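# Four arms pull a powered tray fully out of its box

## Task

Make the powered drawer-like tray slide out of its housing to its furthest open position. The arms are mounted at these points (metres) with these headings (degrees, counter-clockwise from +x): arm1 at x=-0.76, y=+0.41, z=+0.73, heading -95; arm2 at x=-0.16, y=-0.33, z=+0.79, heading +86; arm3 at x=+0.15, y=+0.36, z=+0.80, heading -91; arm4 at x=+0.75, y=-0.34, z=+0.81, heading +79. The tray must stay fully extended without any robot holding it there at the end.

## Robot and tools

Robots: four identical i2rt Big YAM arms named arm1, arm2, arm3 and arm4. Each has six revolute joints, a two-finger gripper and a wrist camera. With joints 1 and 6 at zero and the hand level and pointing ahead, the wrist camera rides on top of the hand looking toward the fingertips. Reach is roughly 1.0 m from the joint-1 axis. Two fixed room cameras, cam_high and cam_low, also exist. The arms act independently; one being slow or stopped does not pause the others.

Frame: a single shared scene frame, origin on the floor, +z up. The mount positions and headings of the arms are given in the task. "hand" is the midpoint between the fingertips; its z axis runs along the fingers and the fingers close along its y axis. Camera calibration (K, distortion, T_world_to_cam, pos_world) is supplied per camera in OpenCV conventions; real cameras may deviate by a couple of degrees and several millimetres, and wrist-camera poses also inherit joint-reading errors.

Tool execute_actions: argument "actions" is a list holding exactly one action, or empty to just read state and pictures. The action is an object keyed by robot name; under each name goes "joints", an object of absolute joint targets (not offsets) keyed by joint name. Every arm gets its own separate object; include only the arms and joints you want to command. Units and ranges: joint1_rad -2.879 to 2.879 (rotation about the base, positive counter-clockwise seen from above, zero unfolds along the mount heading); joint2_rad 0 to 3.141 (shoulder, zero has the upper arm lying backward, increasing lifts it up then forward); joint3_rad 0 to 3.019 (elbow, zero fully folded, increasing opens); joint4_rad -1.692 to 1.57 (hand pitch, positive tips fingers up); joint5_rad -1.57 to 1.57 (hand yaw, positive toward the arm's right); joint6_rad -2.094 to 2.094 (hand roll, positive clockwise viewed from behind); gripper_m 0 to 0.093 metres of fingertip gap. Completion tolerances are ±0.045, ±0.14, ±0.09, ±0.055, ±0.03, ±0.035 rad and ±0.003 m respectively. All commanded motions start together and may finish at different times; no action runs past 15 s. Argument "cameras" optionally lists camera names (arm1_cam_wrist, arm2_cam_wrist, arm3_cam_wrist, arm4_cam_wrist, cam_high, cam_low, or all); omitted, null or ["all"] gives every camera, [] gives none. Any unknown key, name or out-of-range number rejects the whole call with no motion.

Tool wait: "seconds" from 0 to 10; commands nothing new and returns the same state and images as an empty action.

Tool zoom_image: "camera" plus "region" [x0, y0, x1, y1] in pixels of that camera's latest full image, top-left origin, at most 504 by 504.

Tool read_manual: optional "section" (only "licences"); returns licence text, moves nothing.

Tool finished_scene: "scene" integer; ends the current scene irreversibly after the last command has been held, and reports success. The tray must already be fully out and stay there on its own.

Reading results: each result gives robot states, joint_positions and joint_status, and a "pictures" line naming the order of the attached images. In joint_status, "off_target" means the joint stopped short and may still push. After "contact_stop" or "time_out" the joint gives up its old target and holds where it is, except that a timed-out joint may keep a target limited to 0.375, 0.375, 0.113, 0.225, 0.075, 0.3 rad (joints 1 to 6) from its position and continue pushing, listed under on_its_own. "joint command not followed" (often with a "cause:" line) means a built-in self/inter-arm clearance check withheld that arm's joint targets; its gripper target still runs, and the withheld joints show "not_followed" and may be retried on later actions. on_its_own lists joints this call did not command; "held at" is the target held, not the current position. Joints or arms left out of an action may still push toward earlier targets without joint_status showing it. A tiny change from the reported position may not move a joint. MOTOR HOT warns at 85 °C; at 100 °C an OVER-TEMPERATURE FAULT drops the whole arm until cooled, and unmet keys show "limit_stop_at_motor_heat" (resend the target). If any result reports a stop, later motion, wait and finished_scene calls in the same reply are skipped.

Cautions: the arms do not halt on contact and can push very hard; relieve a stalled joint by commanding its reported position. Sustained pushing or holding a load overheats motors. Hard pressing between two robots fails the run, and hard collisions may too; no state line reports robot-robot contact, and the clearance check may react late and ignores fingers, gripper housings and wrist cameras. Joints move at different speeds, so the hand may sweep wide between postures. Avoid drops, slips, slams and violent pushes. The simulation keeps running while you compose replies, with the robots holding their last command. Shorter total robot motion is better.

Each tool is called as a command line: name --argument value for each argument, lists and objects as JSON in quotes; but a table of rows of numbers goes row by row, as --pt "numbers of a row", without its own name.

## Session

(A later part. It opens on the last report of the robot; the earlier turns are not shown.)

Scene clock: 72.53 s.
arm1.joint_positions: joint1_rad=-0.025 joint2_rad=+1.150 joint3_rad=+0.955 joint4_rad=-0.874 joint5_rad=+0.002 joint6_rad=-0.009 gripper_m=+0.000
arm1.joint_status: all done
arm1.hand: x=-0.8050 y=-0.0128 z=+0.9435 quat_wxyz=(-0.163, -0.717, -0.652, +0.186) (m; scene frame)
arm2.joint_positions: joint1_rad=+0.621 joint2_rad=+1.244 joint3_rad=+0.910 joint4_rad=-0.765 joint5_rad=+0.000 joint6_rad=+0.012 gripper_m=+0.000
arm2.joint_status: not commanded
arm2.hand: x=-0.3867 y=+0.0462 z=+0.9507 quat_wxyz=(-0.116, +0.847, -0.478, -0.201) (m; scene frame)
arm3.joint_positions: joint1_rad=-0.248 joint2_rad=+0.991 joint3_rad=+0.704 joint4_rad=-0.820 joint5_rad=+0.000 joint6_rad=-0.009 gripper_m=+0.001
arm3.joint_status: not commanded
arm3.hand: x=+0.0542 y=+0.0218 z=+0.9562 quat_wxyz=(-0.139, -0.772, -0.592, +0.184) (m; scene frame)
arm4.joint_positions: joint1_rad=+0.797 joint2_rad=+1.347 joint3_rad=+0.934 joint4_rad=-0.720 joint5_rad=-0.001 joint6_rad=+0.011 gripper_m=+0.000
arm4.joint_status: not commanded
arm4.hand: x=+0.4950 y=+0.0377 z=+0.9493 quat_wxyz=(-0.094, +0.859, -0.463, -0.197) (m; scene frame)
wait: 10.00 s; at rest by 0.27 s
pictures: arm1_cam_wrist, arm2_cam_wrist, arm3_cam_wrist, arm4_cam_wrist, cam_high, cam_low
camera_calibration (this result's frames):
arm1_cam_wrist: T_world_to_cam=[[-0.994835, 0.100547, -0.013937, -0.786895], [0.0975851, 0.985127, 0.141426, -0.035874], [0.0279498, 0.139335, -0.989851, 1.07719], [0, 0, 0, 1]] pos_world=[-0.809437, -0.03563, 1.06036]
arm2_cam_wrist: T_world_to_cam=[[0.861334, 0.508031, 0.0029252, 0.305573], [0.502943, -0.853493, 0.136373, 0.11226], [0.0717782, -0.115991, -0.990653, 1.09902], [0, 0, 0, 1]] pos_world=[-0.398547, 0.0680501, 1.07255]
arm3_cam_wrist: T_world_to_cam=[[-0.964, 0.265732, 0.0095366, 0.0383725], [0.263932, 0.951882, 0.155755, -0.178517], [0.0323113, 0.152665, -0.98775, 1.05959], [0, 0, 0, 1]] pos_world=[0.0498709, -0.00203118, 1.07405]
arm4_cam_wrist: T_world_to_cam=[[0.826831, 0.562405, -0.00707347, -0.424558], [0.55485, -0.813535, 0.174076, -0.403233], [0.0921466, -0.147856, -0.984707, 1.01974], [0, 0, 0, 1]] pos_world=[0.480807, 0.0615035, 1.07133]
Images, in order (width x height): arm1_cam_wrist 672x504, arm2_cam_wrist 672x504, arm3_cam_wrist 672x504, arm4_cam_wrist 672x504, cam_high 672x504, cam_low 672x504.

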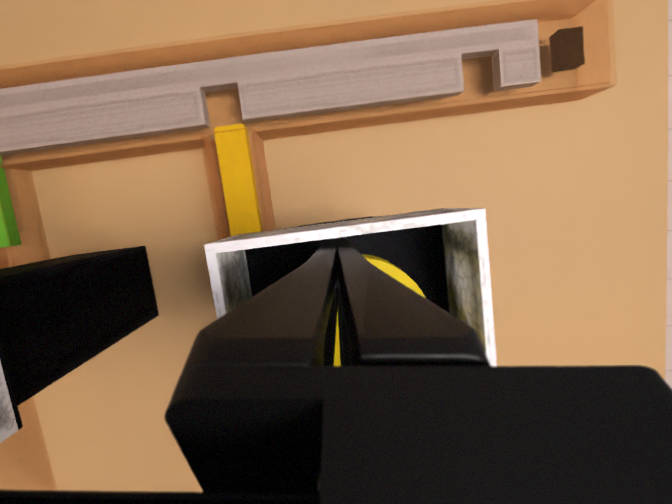

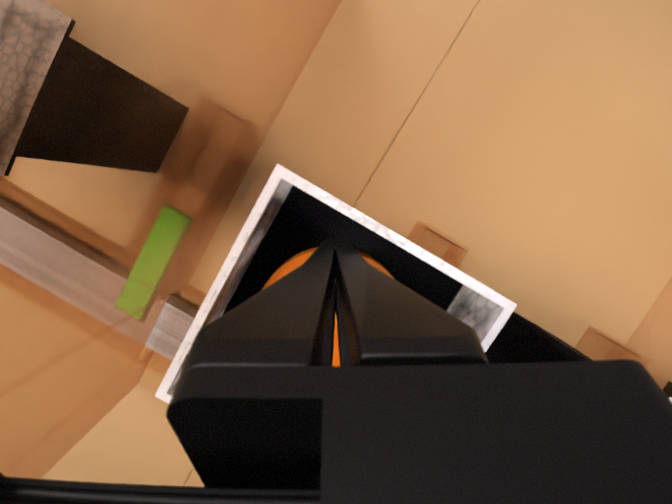

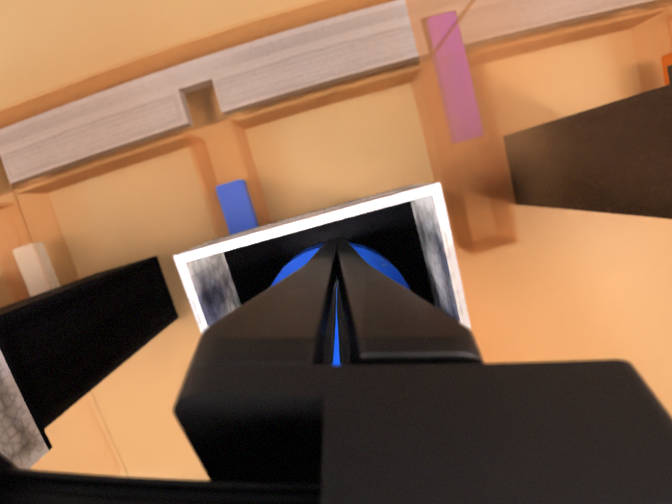

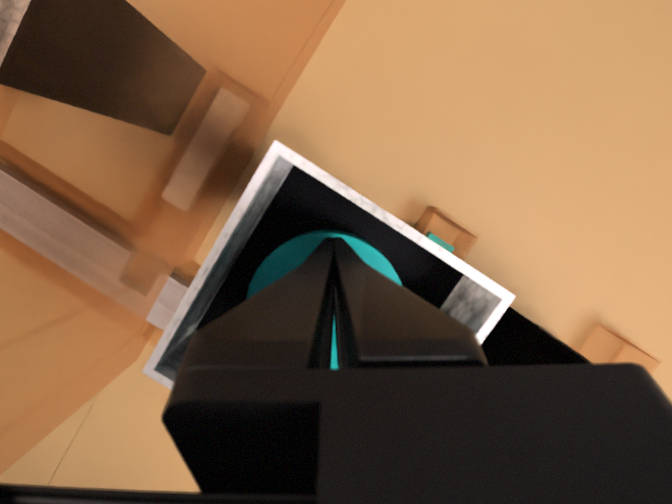

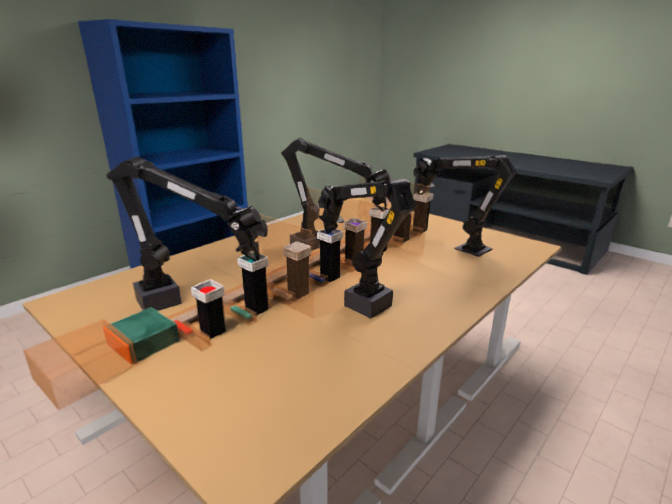

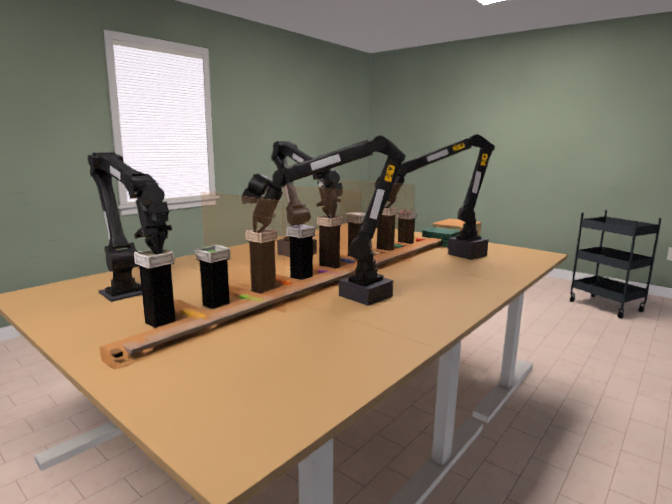

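wait --seconds 10

execute_actions --actions '[{"arm2":{"joints":{"joint2_rad":1.12,"joint3_rad":1.15,"joint4_rad":-1.2}},"arm4":{"joints":{"joint2_rad":1.2,"joint3_rad":1.15,"joint4_rad":-1.1}},"arm1":{"joints":{"joint2_rad":1.09,"joint3_rad":1.19,"joint4_rad":-1.15}}}]' --cameras '[]'

execute_actions --actions '[{"arm2":{"joints":{"joint1_rad":0.035,"joint2_rad":1.0,"joint3_rad":1.02,"joint4_rad":-1.15}},"arm4":{"joints":{"joint1_rad":0.255,"joint2_rad":1.08,"joint3_rad":1.0,"joint4_rad":-1.0}},"arm1":{"joints":{"joint1_rad":0.54,"joint2_rad":1.17,"joint4_rad":-1.1}}}]' --cameras '[]'

execute_actions --actions '[{"arm2":{"joints":{"joint2_rad":1.18,"joint3_rad":0.68,"joint4_rad":-0.76}},"arm4":{"joints":{"joint2_rad":1.33,"joint3_rad":0.68,"joint4_rad":-0.6}},"arm1":{"joints":{"joint2_rad":1.33,"joint3_rad":0.9,"joint4_rad":-0.93}}}]' --cameras '[]'

wait --seconds 9

Scene clock: 82.83 s.
arm1.joint_positions: joint1_rad=-0.025 joint2_rad=+1.150 joint3_rad=+0.955 joint4_rad=-0.874 joint5_rad=+0.002 joint6_rad=-0.009 gripper_m=+0.000
arm1.joint_status: all done
arm1.hand: x=-0.8050 y=-0.0128 z=+0.9435 quat_wxyz=(-0.163, -0.717, -0.652, +0.186) (m; scene frame)
arm2.joint_positions: joint1_rad=+0.621 joint2_rad=+1.244 joint3_rad=+0.910 joint4_rad=-0.765 joint5_rad=+0.000 joint6_rad=+0.012 gripper_m=+0.000
arm2.joint_status: not commanded
arm2.hand: x=-0.3867 y=+0.0462 z=+0.9507 quat_wxyz=(-0.116, +0.847, -0.478, -0.201) (m; scene frame)
arm3.joint_positions: joint1_rad=-0.248 joint2_rad=+0.991 joint3_rad=+0.704 joint4_rad=-0.820 joint5_rad=+0.000 joint6_rad=-0.009 gripper_m=+0.001
arm3.joint_status: not commanded
arm3.hand: x=+0.0542 y=+0.0218 z=+0.9562 quat_wxyz=(-0.139, -0.772, -0.592, +0.184) (m; scene frame)
arm4.joint_positions: joint1_rad=+0.797 joint2_rad=+1.347 joint3_rad=+0.934 joint4_rad=-0.720 joint5_rad=-0.001 joint6_rad=+0.011 gripper_m=+0.000
arm4.joint_status: not commanded
arm4.hand: x=+0.4950 y=+0.0377 z=+0.9493 quat_wxyz=(-0.094, +0.859, -0.463, -0.197) (m; scene frame)
wait: 10.00 s; at rest from the start
pictures: arm1_cam_wrist, arm2_cam_wrist, arm3_cam_wrist, arm4_cam_wrist, cam_high, cam_low
camera_calibration (this result's frames):
arm1_cam_wrist: T_world_to_cam=[[-0.994835, 0.100547, -0.013937, -0.786895], [0.0975851, 0.985127, 0.141426, -0.035874], [0.0279498, 0.139335, -0.989851, 1.07719], [0, 0, 0, 1]] pos_world=[-0.809437, -0.03563, 1.06036]
arm2_cam_wrist: T_world_to_cam=[[0.861334, 0.508031, 0.0029252, 0.305573], [0.502943, -0.853493, 0.136373, 0.11226], [0.0717782, -0.115991, -0.990653, 1.09902], [0, 0, 0, 1]] pos_world=[-0.398547, 0.0680501, 1.07255]
arm3_cam_wrist: T_world_to_cam=[[-0.964, 0.265732, 0.0095366, 0.0383725], [0.263932, 0.951882, 0.155755, -0.178517], [0.0323113, 0.152665, -0.98775, 1.05959], [0, 0, 0, 1]] pos_world=[0.0498709, -0.00203118, 1.07405]
arm4_cam_wrist: T_world_to_cam=[[0.826831, 0.562405, -0.00707347, -0.424558], [0.55485, -0.813535, 0.174076, -0.403233], [0.0921466, -0.147856, -0.984707, 1.01974], [0, 0, 0, 1]] pos_world=[0.480807, 0.0615035, 1.07133]
Images, in order (width x height): arm1_cam_wrist 672x504, arm2_cam_wrist 672x504, arm3_cam_wrist 672x504, arm4_cam_wrist 672x504, cam_high 672x504, cam_low 672x504.

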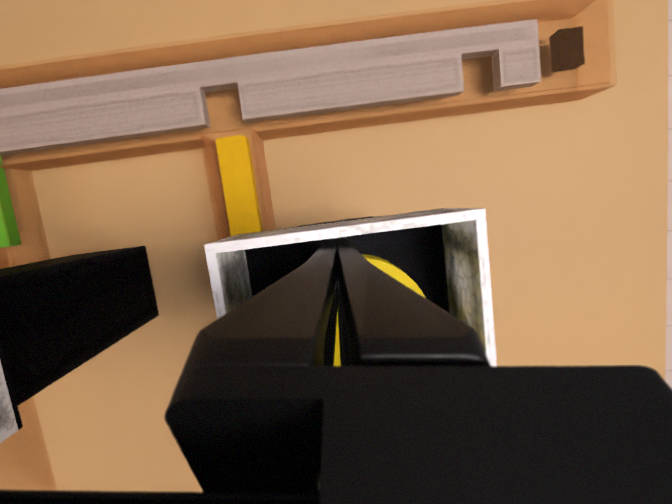

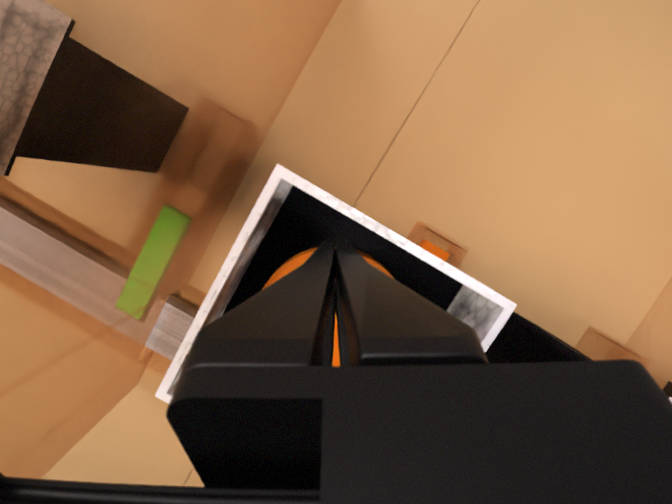

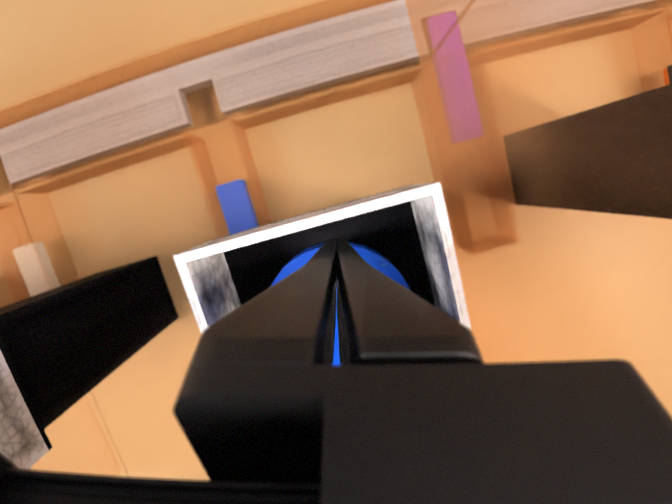

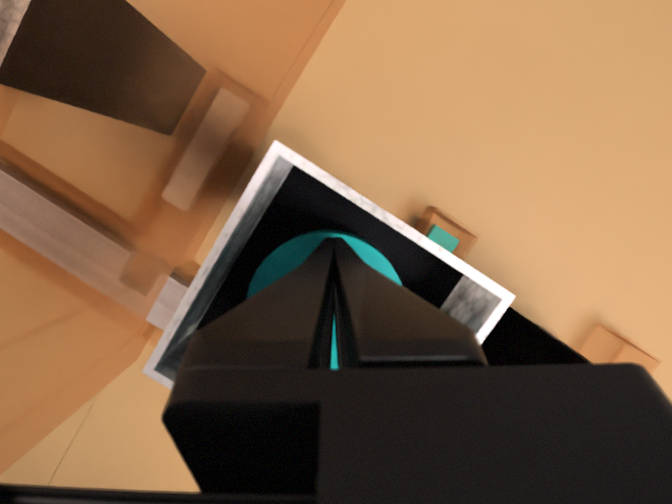

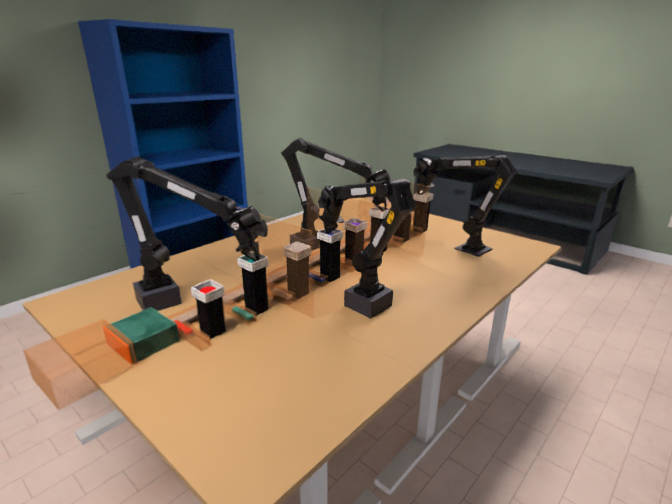

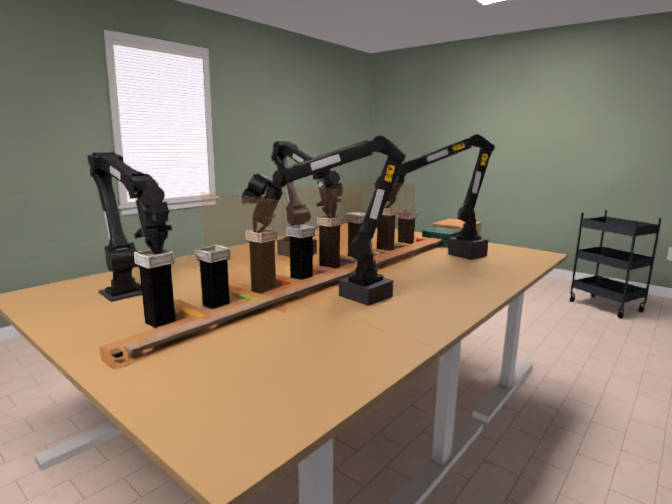

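Scene clock: 84.07 s.
arm1.joint_positions: joint1_rad=-0.025 joint2_rad=+1.092 joint3_rad=+1.144 joint4_rad=-1.143 joint5_rad=+0.002 joint6_rad=-0.009 gripper_m=+0.000
arm1.joint_status: all done
arm1.hand: x=-0.8027 y=+0.0065 z=+1.0284 quat_wxyz=(-0.155, -0.719, -0.653, +0.178) (m; scene frame)
arm2.joint_positions: joint1_rad=+0.621 joint2_rad=+1.107 joint3_rad=+1.123 joint4_rad=-1.190 joint5_rad=+0.000 joint6_rad=+0.012 gripper_m=+0.000
arm2.joint_status: all done
arm2.hand: x=-0.3630 y=+0.0057 z=+1.0629 quat_wxyz=(-0.098, +0.854, -0.482, -0.169) (m; scene frame)
arm3.joint_positions: joint1_rad=-0.248 joint2_rad=+0.991 joint3_rad=+0.704 joint4_rad=-0.820 joint5_rad=+0.000 joint6_rad=-0.009 gripper_m=+0.001
arm3.joint_status: not commanded
arm3.hand: x=+0.0542 y=+0.0218 z=+0.9562 quat_wxyz=(-0.139, -0.772, -0.592, +0.184) (m; scene frame)
arm4.joint_positions: joint1_rad=+0.797 joint2_rad=+1.185 joint3_rad=+1.121 joint4_rad=-1.087 joint5_rad=-0.001 joint6_rad=+0.011 gripper_m=+0.000
arm4.joint_status: all done
arm4.hand: x=+0.5159 y=+0.0099 z=+1.0678 quat_wxyz=(-0.090, +0.861, -0.463, -0.188) (m; scene frame)
pictures: none
No camera images: the call's "cameras" was empty. Leave "cameras" out to get every camera's image.

Scene clock: 85.27 s.
arm1.joint_positions: joint1_rad=+0.537 joint2_rad=+1.178 joint3_rad=+1.144 joint4_rad=-1.110 joint5_rad=+0.000 joint6_rad=-0.009 gripper_m=+0.000
arm1.joint_status: all done
arm1.hand: x=-0.5735 y=+0.0270 z=+0.9979 quat_wxyz=(-0.177, -0.513, -0.832, +0.112) (m; scene frame)
arm2.joint_positions: joint1_rad=+0.041 joint2_rad=+1.002 joint3_rad=+1.033 joint4_rad=-1.159 joint5_rad=+0.000 joint6_rad=+0.012 gripper_m=+0.000
arm2.joint_status: all done
arm2.hand: x=-0.1483 y=+0.0357 z=+1.0620 quat_wxyz=(-0.161, +0.677, -0.702, -0.151) (m; scene frame)
arm3.joint_positions: joint1_rad=-0.248 joint2_rad=+0.991 joint3_rad=+0.704 joint4_rad=-0.820 joint5_rad=+0.000 joint6_rad=-0.009 gripper_m=+0.001
arm3.joint_status: not commanded
arm3.hand: x=+0.0542 y=+0.0218 z=+0.9562 quat_wxyz=(-0.139, -0.772, -0.592, +0.184) (m; scene frame)
arm4.joint_positions: joint1_rad=+0.254 joint2_rad=+1.086 joint3_rad=+0.999 joint4_rad=-1.017 joint5_rad=-0.001 joint6_rad=+0.011 gripper_m=+0.000
arm4.joint_status: all done
arm4.hand: x=+0.7324 y=+0.0552 z=+1.0515 quat_wxyz=(-0.151, +0.702, -0.674, -0.171) (m; scene frame)
pictures: none
No camera images: the call's "cameras" was empty. Leave "cameras" out to get every camera's image.

Scene clock: 86.33 s.
arm1.joint_positions: joint1_rad=+0.537 joint2_rad=+1.249 joint3_rad=+0.987 joint4_rad=-0.898 joint5_rad=+0.000 joint6_rad=-0.008 gripper_m=+0.000
arm1.joint_status: all done
arm1.hand: x=-0.5692 y=+0.0178 z=+0.9152 quat_wxyz=(-0.171, -0.514, -0.834, +0.108) (m; scene frame)
arm2.joint_positions: joint1_rad=+0.041 joint2_rad=+1.104 joint3_rad=+0.755 joint4_rad=-0.761 joint5_rad=+0.000 joint6_rad=+0.012 gripper_m=+0.000
arm2.joint_status: all done
arm2.hand: x=-0.1464 y=+0.0541 z=+0.9347 quat_wxyz=(-0.167, +0.676, -0.700, -0.157) (m; scene frame)
arm3.joint_positions: joint1_rad=-0.248 joint2_rad=+0.991 joint3_rad=+0.704 joint4_rad=-0.820 joint5_rad=+0.000 joint6_rad=-0.009 gripper_m=+0.001
arm3.joint_status: not commanded
arm3.hand: x=+0.0542 y=+0.0218 z=+0.9562 quat_wxyz=(-0.139, -0.772, -0.592, +0.184) (m; scene frame)
arm4.joint_positions: joint1_rad=+0.254 joint2_rad=+1.250 joint3_rad=+0.727 joint4_rad=-0.631 joint5_rad=-0.001 joint6_rad=+0.011 gripper_m=+0.000
arm4.joint_status: all done
arm4.hand: x=+0.7305 y=+0.0550 z=+0.9030 quat_wxyz=(-0.134, +0.706, -0.678, -0.153) (m; scene frame)
pictures: none
No camera images: the call's "cameras" was empty. Leave "cameras" out to get every camera's image.

Scene clock: 95.33 s.
arm1.joint_positions: joint1_rad=+0.537 joint2_rad=+1.249 joint3_rad=+0.987 joint4_rad=-0.898 joint5_rad=+0.000 joint6_rad=-0.008 gripper_m=+0.000
arm1.joint_status: all done
arm1.hand: x=-0.5692 y=+0.0178 z=+0.9152 quat_wxyz=(-0.171, -0.514, -0.834, +0.108) (m; scene frame)
arm2.joint_positions: joint1_rad=+0.041 joint2_rad=+1.104 joint3_rad=+0.755 joint4_rad=-0.761 joint5_rad=+0.000 joint6_rad=+0.012 gripper_m=+0.000
arm2.joint_status: all done
arm2.hand: x=-0.1464 y=+0.0541 z=+0.9347 quat_wxyz=(-0.167, +0.676, -0.700, -0.157) (m; scene frame)
arm3.joint_positions: joint1_rad=-0.248 joint2_rad=+0.991 joint3_rad=+0.704 joint4_rad=-0.820 joint5_rad=+0.000 joint6_rad=-0.009 gripper_m=+0.001
arm3.joint_status: not commanded
arm3.hand: x=+0.0542 y=+0.0218 z=+0.9562 quat_wxyz=(-0.139, -0.772, -0.592, +0.184) (m; scene frame)
arm4.joint_positions: joint1_rad=+0.254 joint2_rad=+1.250 joint3_rad=+0.727 joint4_rad=-0.631 joint5_rad=-0.001 joint6_rad=+0.011 gripper_m=+0.000
arm4.joint_status: all done
arm4.hand: x=+0.7305 y=+0.0550 z=+0.9030 quat_wxyz=(-0.134, +0.706, -0.678, -0.153) (m; scene frame)
wait: 9.00 s; at rest by 0.27 s
pictures: arm1_cam_wrist, arm2_cam_wrist, arm3_cam_wrist, arm4_cam_wrist, cam_high, cam_low
camera_calibration (this result's frames):
arm1_cam_wrist: T_world_to_cam=[[-0.895884, -0.443944, -0.0174881, -0.486473], [-0.435486, 0.869656, 0.232487, -0.469729], [-0.0880027, 0.215897, -0.972442, 0.954954], [0, 0, 0, 1]] pos_world=[-0.556345, -0.0136366, 1.02934]
arm2_cam_wrist: T_world_to_cam=[[0.998896, -0.0468275, 0.00382095, 0.144039], [-0.0468952, -0.988754, 0.142006, -0.0781181], [-0.0028718, -0.142028, -0.989858, 1.0566], [0, 0, 0, 1]] pos_world=[-0.144509, 0.0795719, 1.05642]
arm3_cam_wrist: T_world_to_cam=[[-0.964, 0.265732, 0.0095366, 0.0383725], [0.263932, 0.951882, 0.155755, -0.178517], [0.0323113, 0.152665, -0.98775, 1.05959], [0, 0, 0, 1]] pos_world=[0.0498709, -0.00203118, 1.07405]
arm4_cam_wrist: T_world_to_cam=[[0.998494, 0.0546026, -0.00539851, -0.728401], [0.0545622, -0.97771, 0.202746, -0.163222], [0.00579226, -0.202735, -0.979217, 1.01613], [0, 0, 0, 1]] pos_world=[0.730324, 0.0861923, 1.02417]
Images, in order (width x height): arm1_cam_wrist 672x504, arm2_cam_wrist 672x504, arm3_cam_wrist 672x504, arm4_cam_wrist 672x504, cam_high 672x504, cam_low 672x504.

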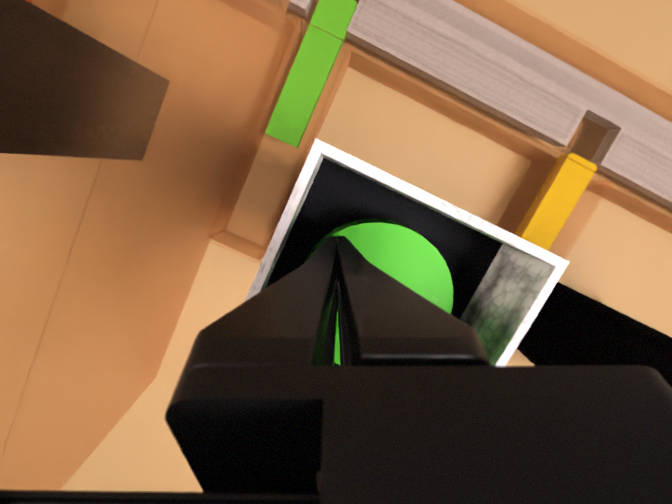

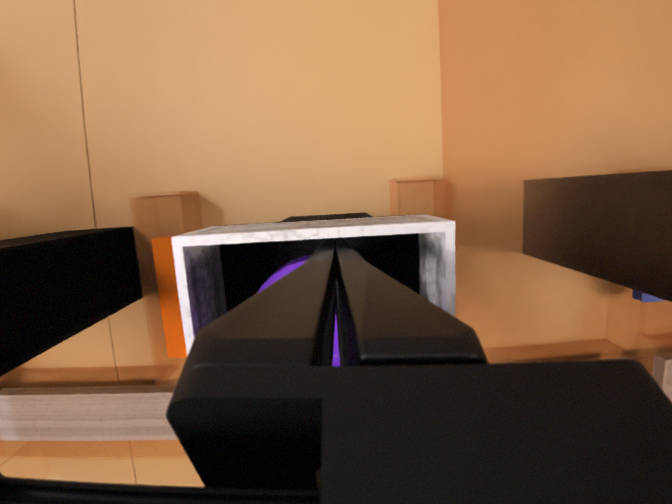

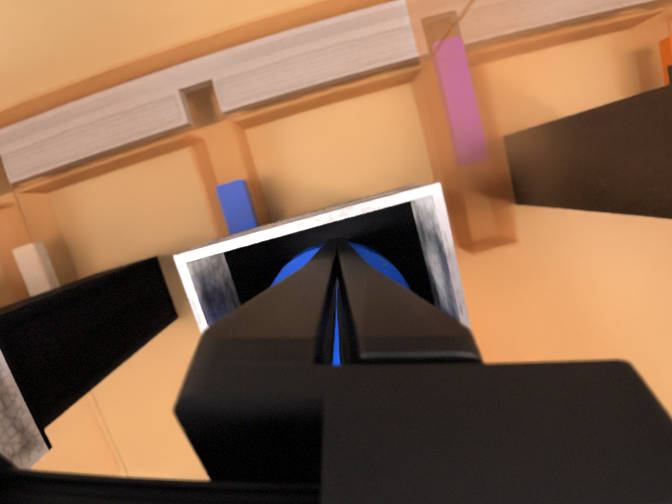

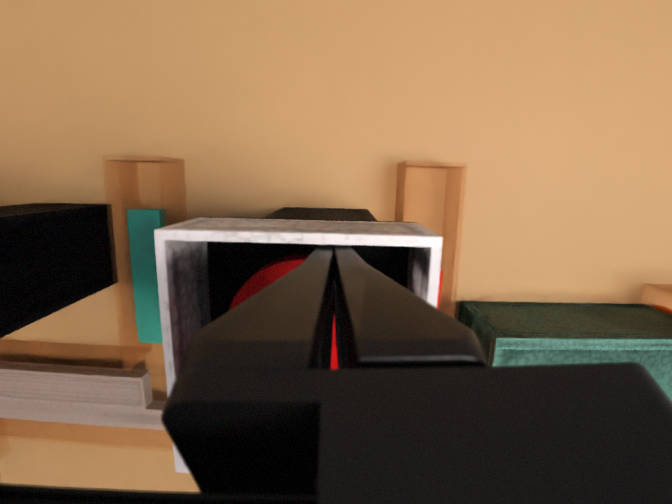

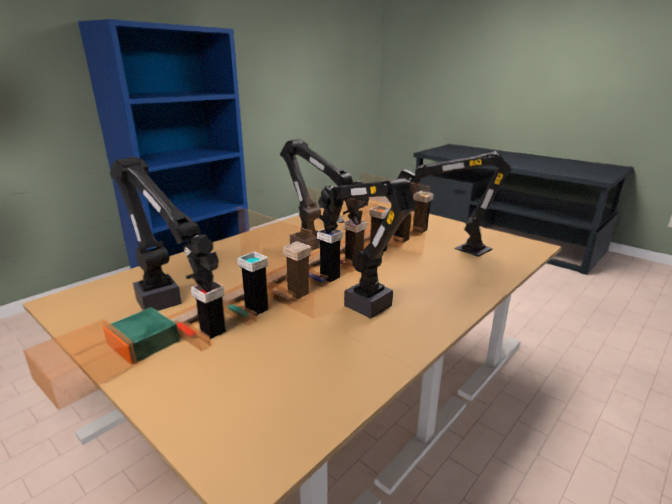

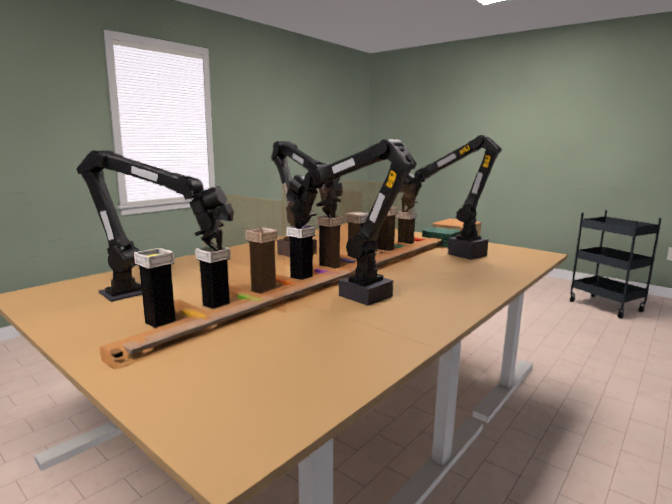

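wait --seconds 6

Scene clock: 101.40 s.
arm1.joint_positions: joint1_rad=+0.537 joint2_rad=+1.249 joint3_rad=+0.987 joint4_rad=-0.898 joint5_rad=+0.000 joint6_rad=-0.008 gripper_m=+0.000
arm1.joint_status: all done
arm1.hand: x=-0.5692 y=+0.0178 z=+0.9152 quat_wxyz=(-0.171, -0.514, -0.834, +0.108) (m; scene frame)
arm2.joint_positions: joint1_rad=+0.041 joint2_rad=+1.104 joint3_rad=+0.755 joint4_rad=-0.761 joint5_rad=+0.000 joint6_rad=+0.012 gripper_m=+0.000
arm2.joint_status: all done
arm2.hand: x=-0.1464 y=+0.0541 z=+0.9347 quat_wxyz=(-0.167, +0.676, -0.700, -0.157) (m; scene frame)
arm3.joint_positions: joint1_rad=-0.248 joint2_rad=+0.991 joint3_rad=+0.704 joint4_rad=-0.820 joint5_rad=+0.000 joint6_rad=-0.009 gripper_m=+0.001
arm3.joint_status: not commanded
arm3.hand: x=+0.0542 y=+0.0218 z=+0.9562 quat_wxyz=(-0.139, -0.772, -0.592, +0.184) (m; scene frame)
arm4.joint_positions: joint1_rad=+0.254 joint2_rad=+1.250 joint3_rad=+0.727 joint4_rad=-0.631 joint5_rad=-0.001 joint6_rad=+0.011 gripper_m=+0.000
arm4.joint_status: all done
arm4.hand: x=+0.7305 y=+0.0550 z=+0.9030 quat_wxyz=(-0.134, +0.706, -0.678, -0.153) (m; scene frame)
wait: 6.00 s; at rest by 0.20 s
pictures: arm1_cam_wrist, arm2_cam_wrist, arm3_cam_wrist, arm4_cam_wrist, cam_high, cam_low
camera_calibration (this result's frames):
arm1_cam_wrist: T_world_to_cam=[[-0.895884, -0.443944, -0.0174881, -0.486473], [-0.435486, 0.869656, 0.232487, -0.469729], [-0.0880027, 0.215897, -0.972442, 0.954954], [0, 0, 0, 1]] pos_world=[-0.556345, -0.0136366, 1.02934]
arm2_cam_wrist: T_world_to_cam=[[0.998896, -0.0468275, 0.00382095, 0.144039], [-0.0468952, -0.988754, 0.142006, -0.0781181], [-0.0028718, -0.142028, -0.989858, 1.0566], [0, 0, 0, 1]] pos_world=[-0.144509, 0.0795719, 1.05642]
arm3_cam_wrist: T_world_to_cam=[[-0.964, 0.265732, 0.0095366, 0.0383725], [0.263932, 0.951882, 0.155755, -0.178517], [0.0323113, 0.152665, -0.98775, 1.05959], [0, 0, 0, 1]] pos_world=[0.0498709, -0.00203118, 1.07405]
arm4_cam_wrist: T_world_to_cam=[[0.998494, 0.0546026, -0.00539851, -0.728401], [0.0545622, -0.97771, 0.202746, -0.163222], [0.00579226, -0.202735, -0.979217, 1.01613], [0, 0, 0, 1]] pos_world=[0.730324, 0.0861923, 1.02417]
Images, in order (width x height): arm1_cam_wrist 672x504, arm2_cam_wrist 672x504, arm3_cam_wrist 672x504, arm4_cam_wrist 672x504, cam_high 672x504, cam_low 672x504.

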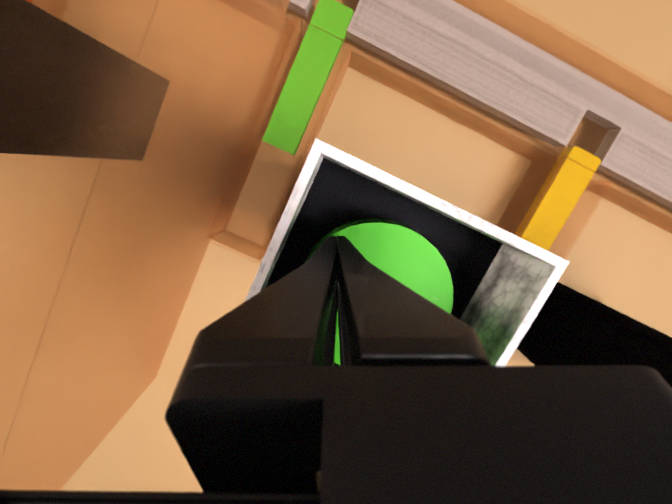

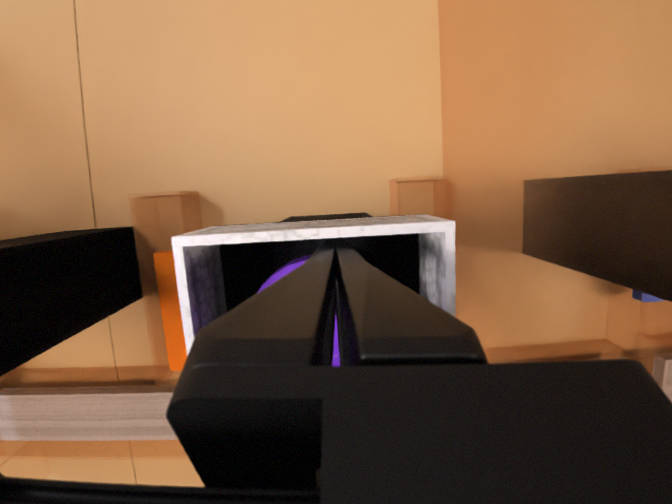

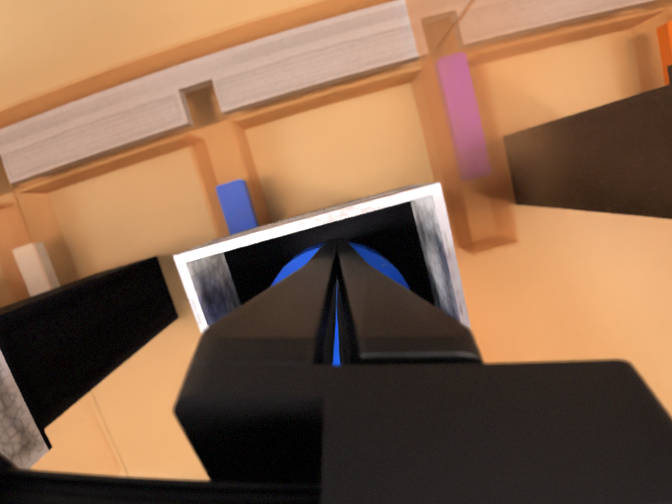

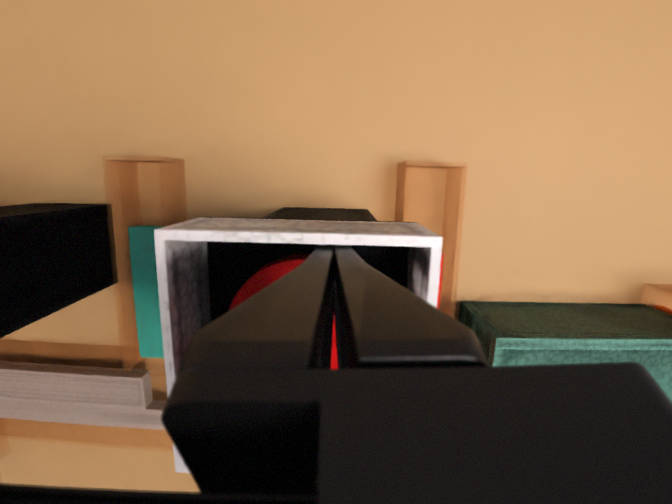

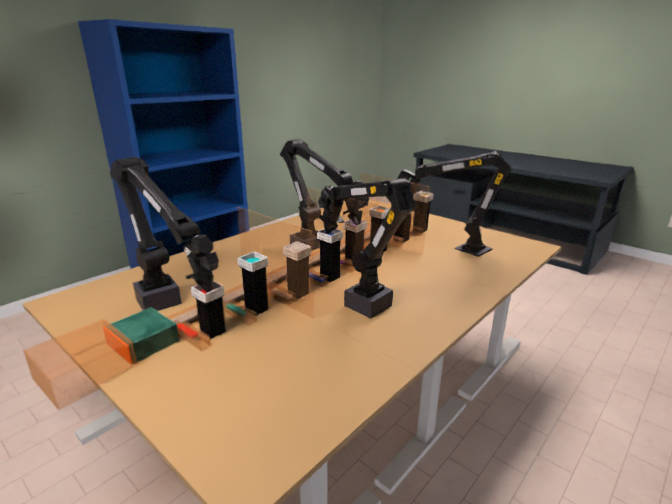

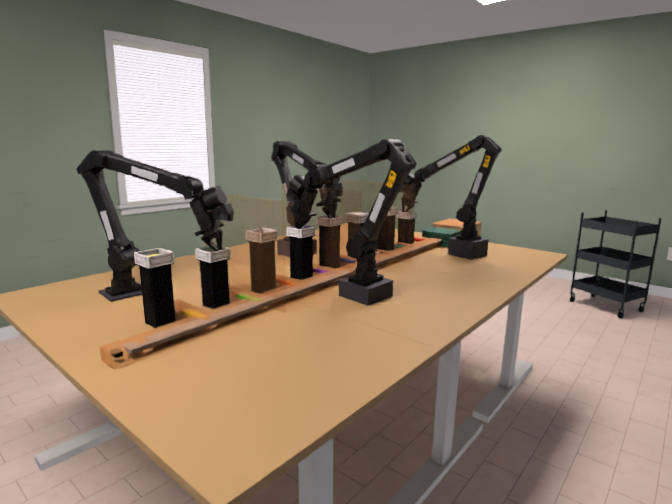

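Tight; a few seconds more.

wait --seconds 4

Scene clock: 105.43 s.
arm1.joint_positions: joint1_rad=+0.537 joint2_rad=+1.249 joint3_rad=+0.987 joint4_rad=-0.898 joint5_rad=+0.000 joint6_rad=-0.008 gripper_m=+0.000
arm1.joint_status: all done
arm1.hand: x=-0.5692 y=+0.0178 z=+0.9152 quat_wxyz=(-0.171, -0.514, -0.834, +0.108) (m; scene frame)
arm2.joint_positions: joint1_rad=+0.041 joint2_rad=+1.104 joint3_rad=+0.755 joint4_rad=-0.761 joint5_rad=+0.000 joint6_rad=+0.012 gripper_m=+0.000
arm2.joint_status: all done
arm2.hand: x=-0.1464 y=+0.0541 z=+0.9347 quat_wxyz=(-0.167, +0.676, -0.700, -0.157) (m; scene frame)
arm3.joint_positions: joint1_rad=-0.248 joint2_rad=+0.991 joint3_rad=+0.704 joint4_rad=-0.820 joint5_rad=+0.000 joint6_rad=-0.009 gripper_m=+0.001
arm3.joint_status: not commanded
arm3.hand: x=+0.0542 y=+0.0218 z=+0.9562 quat_wxyz=(-0.139, -0.772, -0.592, +0.184) (m; scene frame)
arm4.joint_positions: joint1_rad=+0.254 joint2_rad=+1.250 joint3_rad=+0.727 joint4_rad=-0.631 joint5_rad=-0.001 joint6_rad=+0.011 gripper_m=+0.000
arm4.joint_status: all done
arm4.hand: x=+0.7305 y=+0.0550 z=+0.9030 quat_wxyz=(-0.134, +0.706, -0.678, -0.153) (m; scene frame)
wait: 4.00 s; at rest by 0.23 s
pictures: arm1_cam_wrist, arm2_cam_wrist, arm3_cam_wrist, arm4_cam_wrist, cam_high, cam_low
camera_calibration (this result's frames):
arm1_cam_wrist: T_world_to_cam=[[-0.895884, -0.443944, -0.0174881, -0.486473], [-0.435486, 0.869656, 0.232487, -0.469729], [-0.0880027, 0.215897, -0.972442, 0.954954], [0, 0, 0, 1]] pos_world=[-0.556345, -0.0136366, 1.02934]
arm2_cam_wrist: T_world_to_cam=[[0.998896, -0.0468275, 0.00382095, 0.144039], [-0.0468952, -0.988754, 0.142006, -0.0781181], [-0.0028718, -0.142028, -0.989858, 1.0566], [0, 0, 0, 1]] pos_world=[-0.144509, 0.0795719, 1.05642]
arm3_cam_wrist: T_world_to_cam=[[-0.964, 0.265732, 0.0095366, 0.0383725], [0.263932, 0.951882, 0.155755, -0.178517], [0.0323113, 0.152665, -0.98775, 1.05959], [0, 0, 0, 1]] pos_world=[0.0498709, -0.00203118, 1.07405]
arm4_cam_wrist: T_world_to_cam=[[0.998494, 0.0546026, -0.00539851, -0.728401], [0.0545622, -0.97771, 0.202746, -0.163222], [0.00579226, -0.202735, -0.979217, 1.01613], [0, 0, 0, 1]] pos_world=[0.730324, 0.0861923, 1.02417]
Images, in order (width x height): arm1_cam_wrist 672x504, arm2_cam_wrist 672x504, arm3_cam_wrist 672x504, arm4_cam_wrist 672x504, cam_high 672x504, cam_low 672x504.

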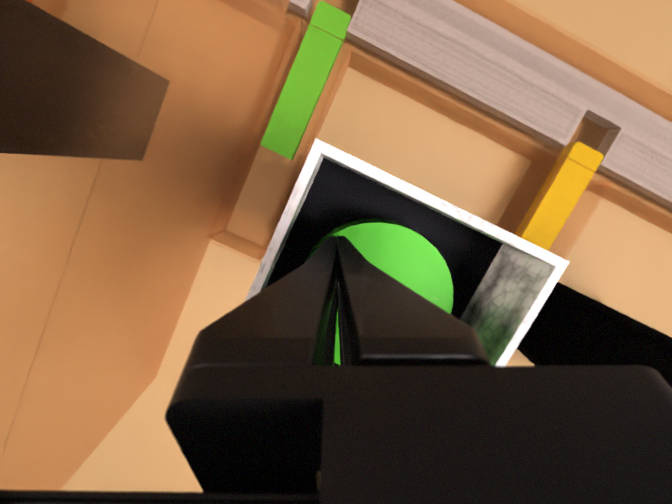

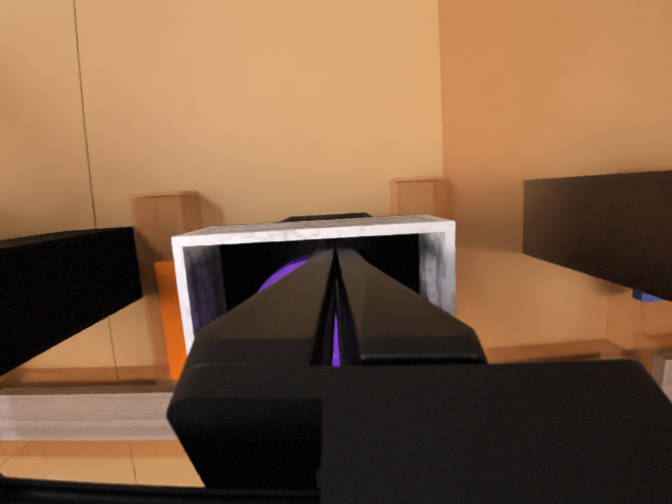

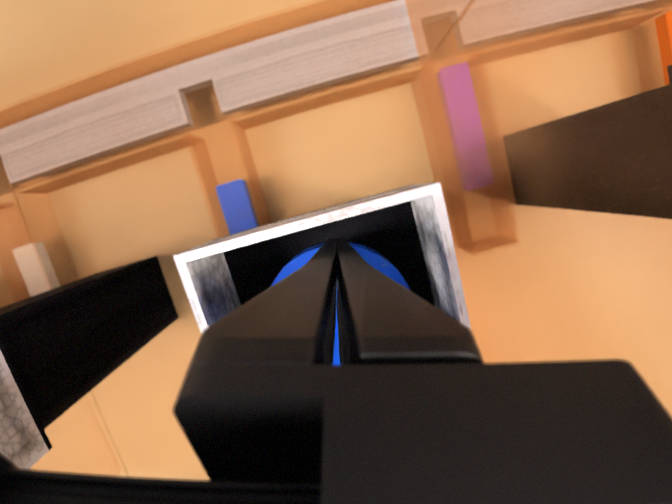

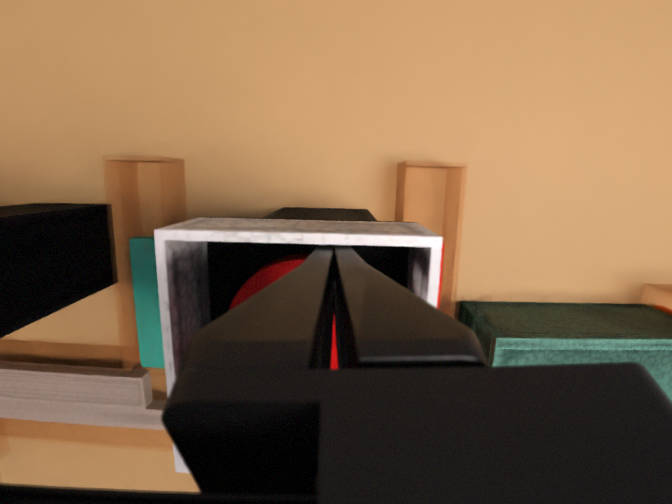

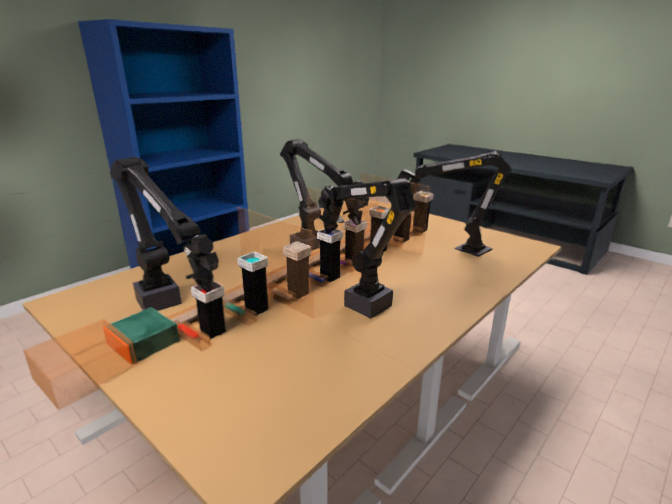

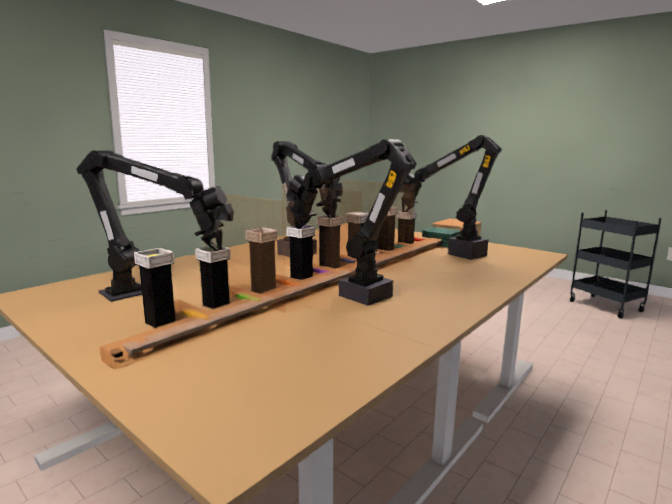

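wait --seconds 3

Scene clock: 108.60 s.
arm1.joint_positions: joint1_rad=+0.537 joint2_rad=+1.249 joint3_rad=+0.987 joint4_rad=-0.898 joint5_rad=+0.000 joint6_rad=-0.008 gripper_m=+0.000
arm1.joint_status: all done
arm1.hand: x=-0.5692 y=+0.0178 z=+0.9152 quat_wxyz=(-0.171, -0.514, -0.834, +0.108) (m; scene frame)
arm2.joint_positions: joint1_rad=+0.041 joint2_rad=+1.104 joint3_rad=+0.755 joint4_rad=-0.761 joint5_rad=+0.000 joint6_rad=+0.012 gripper_m=+0.000
arm2.joint_status: all done
arm2.hand: x=-0.1464 y=+0.0541 z=+0.9347 quat_wxyz=(-0.167, +0.676, -0.700, -0.157) (m; scene frame)
arm3.joint_positions: joint1_rad=-0.248 joint2_rad=+0.991 joint3_rad=+0.704 joint4_rad=-0.820 joint5_rad=+0.000 joint6_rad=-0.009 gripper_m=+0.001
arm3.joint_status: not commanded
arm3.hand: x=+0.0542 y=+0.0218 z=+0.9562 quat_wxyz=(-0.139, -0.772, -0.592, +0.184) (m; scene frame)
arm4.joint_positions: joint1_rad=+0.254 joint2_rad=+1.250 joint3_rad=+0.727 joint4_rad=-0.631 joint5_rad=-0.001 joint6_rad=+0.011 gripper_m=+0.000
arm4.joint_status: all done
arm4.hand: x=+0.7305 y=+0.0550 z=+0.9030 quat_wxyz=(-0.134, +0.706, -0.678, -0.153) (m; scene frame)
wait: 3.00 s; at rest by 0.10 s
pictures: arm1_cam_wrist, arm2_cam_wrist, arm3_cam_wrist, arm4_cam_wrist, cam_high, cam_low
camera_calibration (this result's frames):
arm1_cam_wrist: T_world_to_cam=[[-0.895884, -0.443944, -0.0174881, -0.486473], [-0.435486, 0.869656, 0.232487, -0.469729], [-0.0880027, 0.215897, -0.972442, 0.954954], [0, 0, 0, 1]] pos_world=[-0.556345, -0.0136366, 1.02934]
arm2_cam_wrist: T_world_to_cam=[[0.998896, -0.0468275, 0.00382095, 0.144039], [-0.0468952, -0.988754, 0.142006, -0.0781181], [-0.0028718, -0.142028, -0.989858, 1.0566], [0, 0, 0, 1]] pos_world=[-0.144509, 0.0795719, 1.05642]
arm3_cam_wrist: T_world_to_cam=[[-0.964, 0.265732, 0.0095366, 0.0383725], [0.263932, 0.951882, 0.155755, -0.178517], [0.0323113, 0.152665, -0.98775, 1.05959], [0, 0, 0, 1]] pos_world=[0.0498709, -0.00203118, 1.07405]
arm4_cam_wrist: T_world_to_cam=[[0.998494, 0.0546026, -0.00539851, -0.728401], [0.0545622, -0.97771, 0.202746, -0.163222], [0.00579226, -0.202735, -0.979217, 1.01613], [0, 0, 0, 1]] pos_world=[0.730324, 0.0861923, 1.02417]
Images, in order (width x height): arm1_cam_wrist 672x504, arm2_cam_wrist 672x504, arm3_cam_wrist 672x504, arm4_cam_wrist 672x504, cam_high 672x504, cam_low 672x504.

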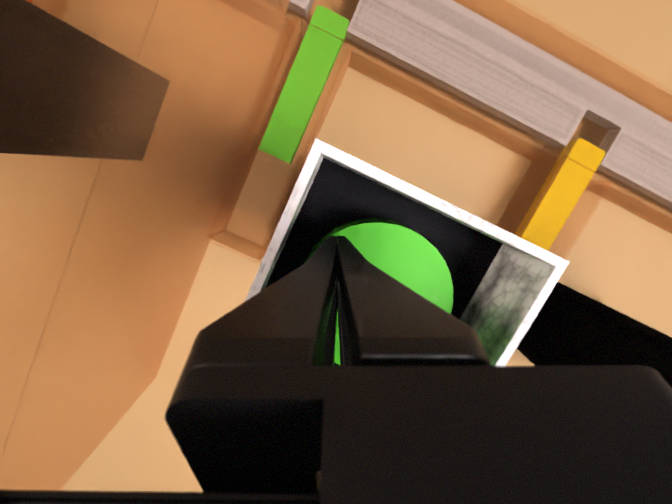

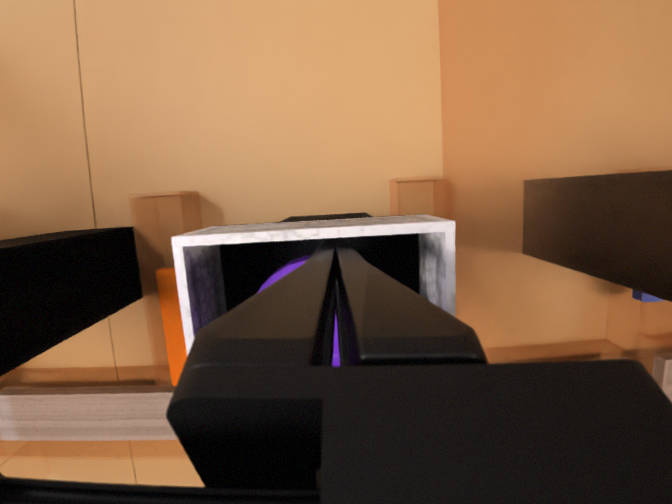

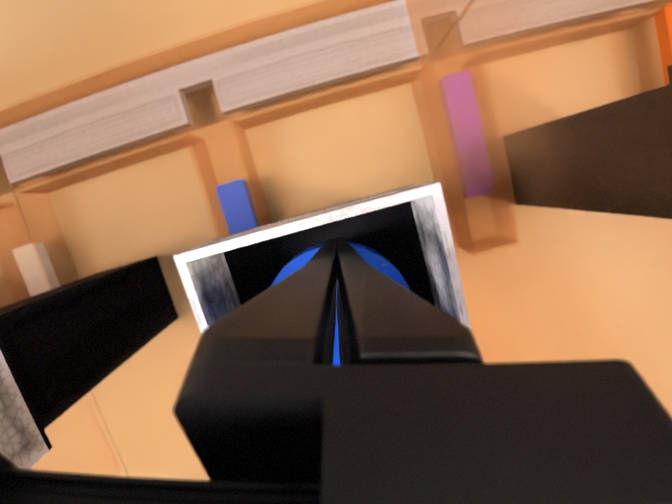

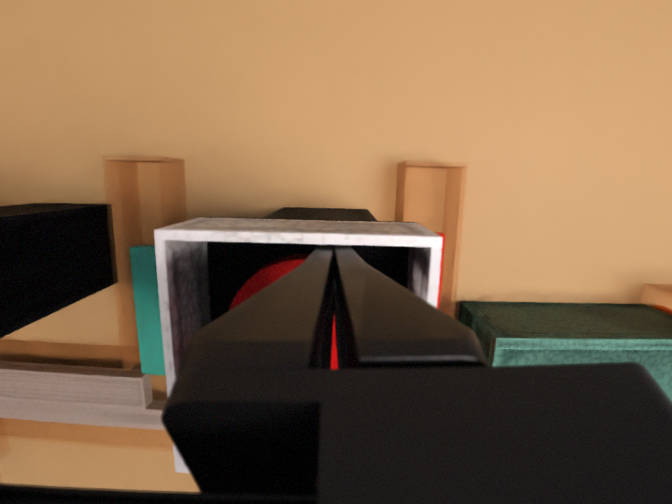

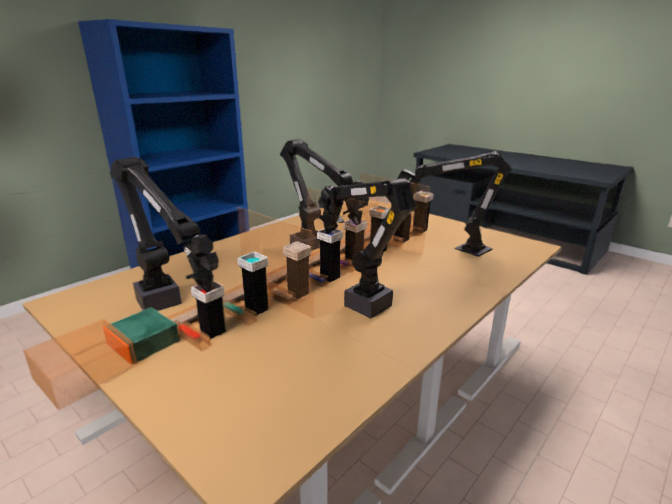

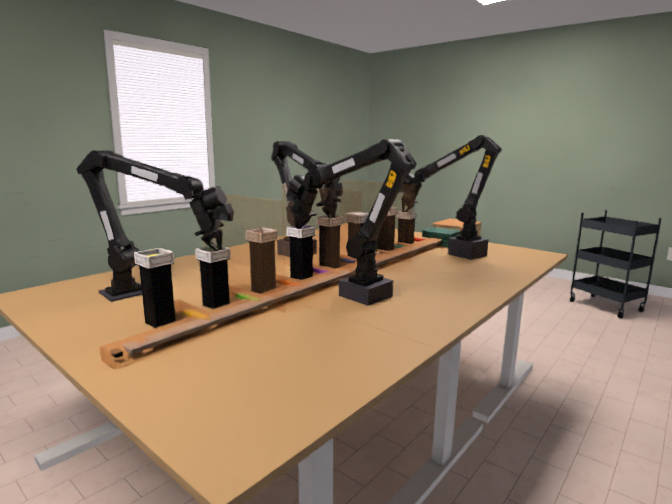

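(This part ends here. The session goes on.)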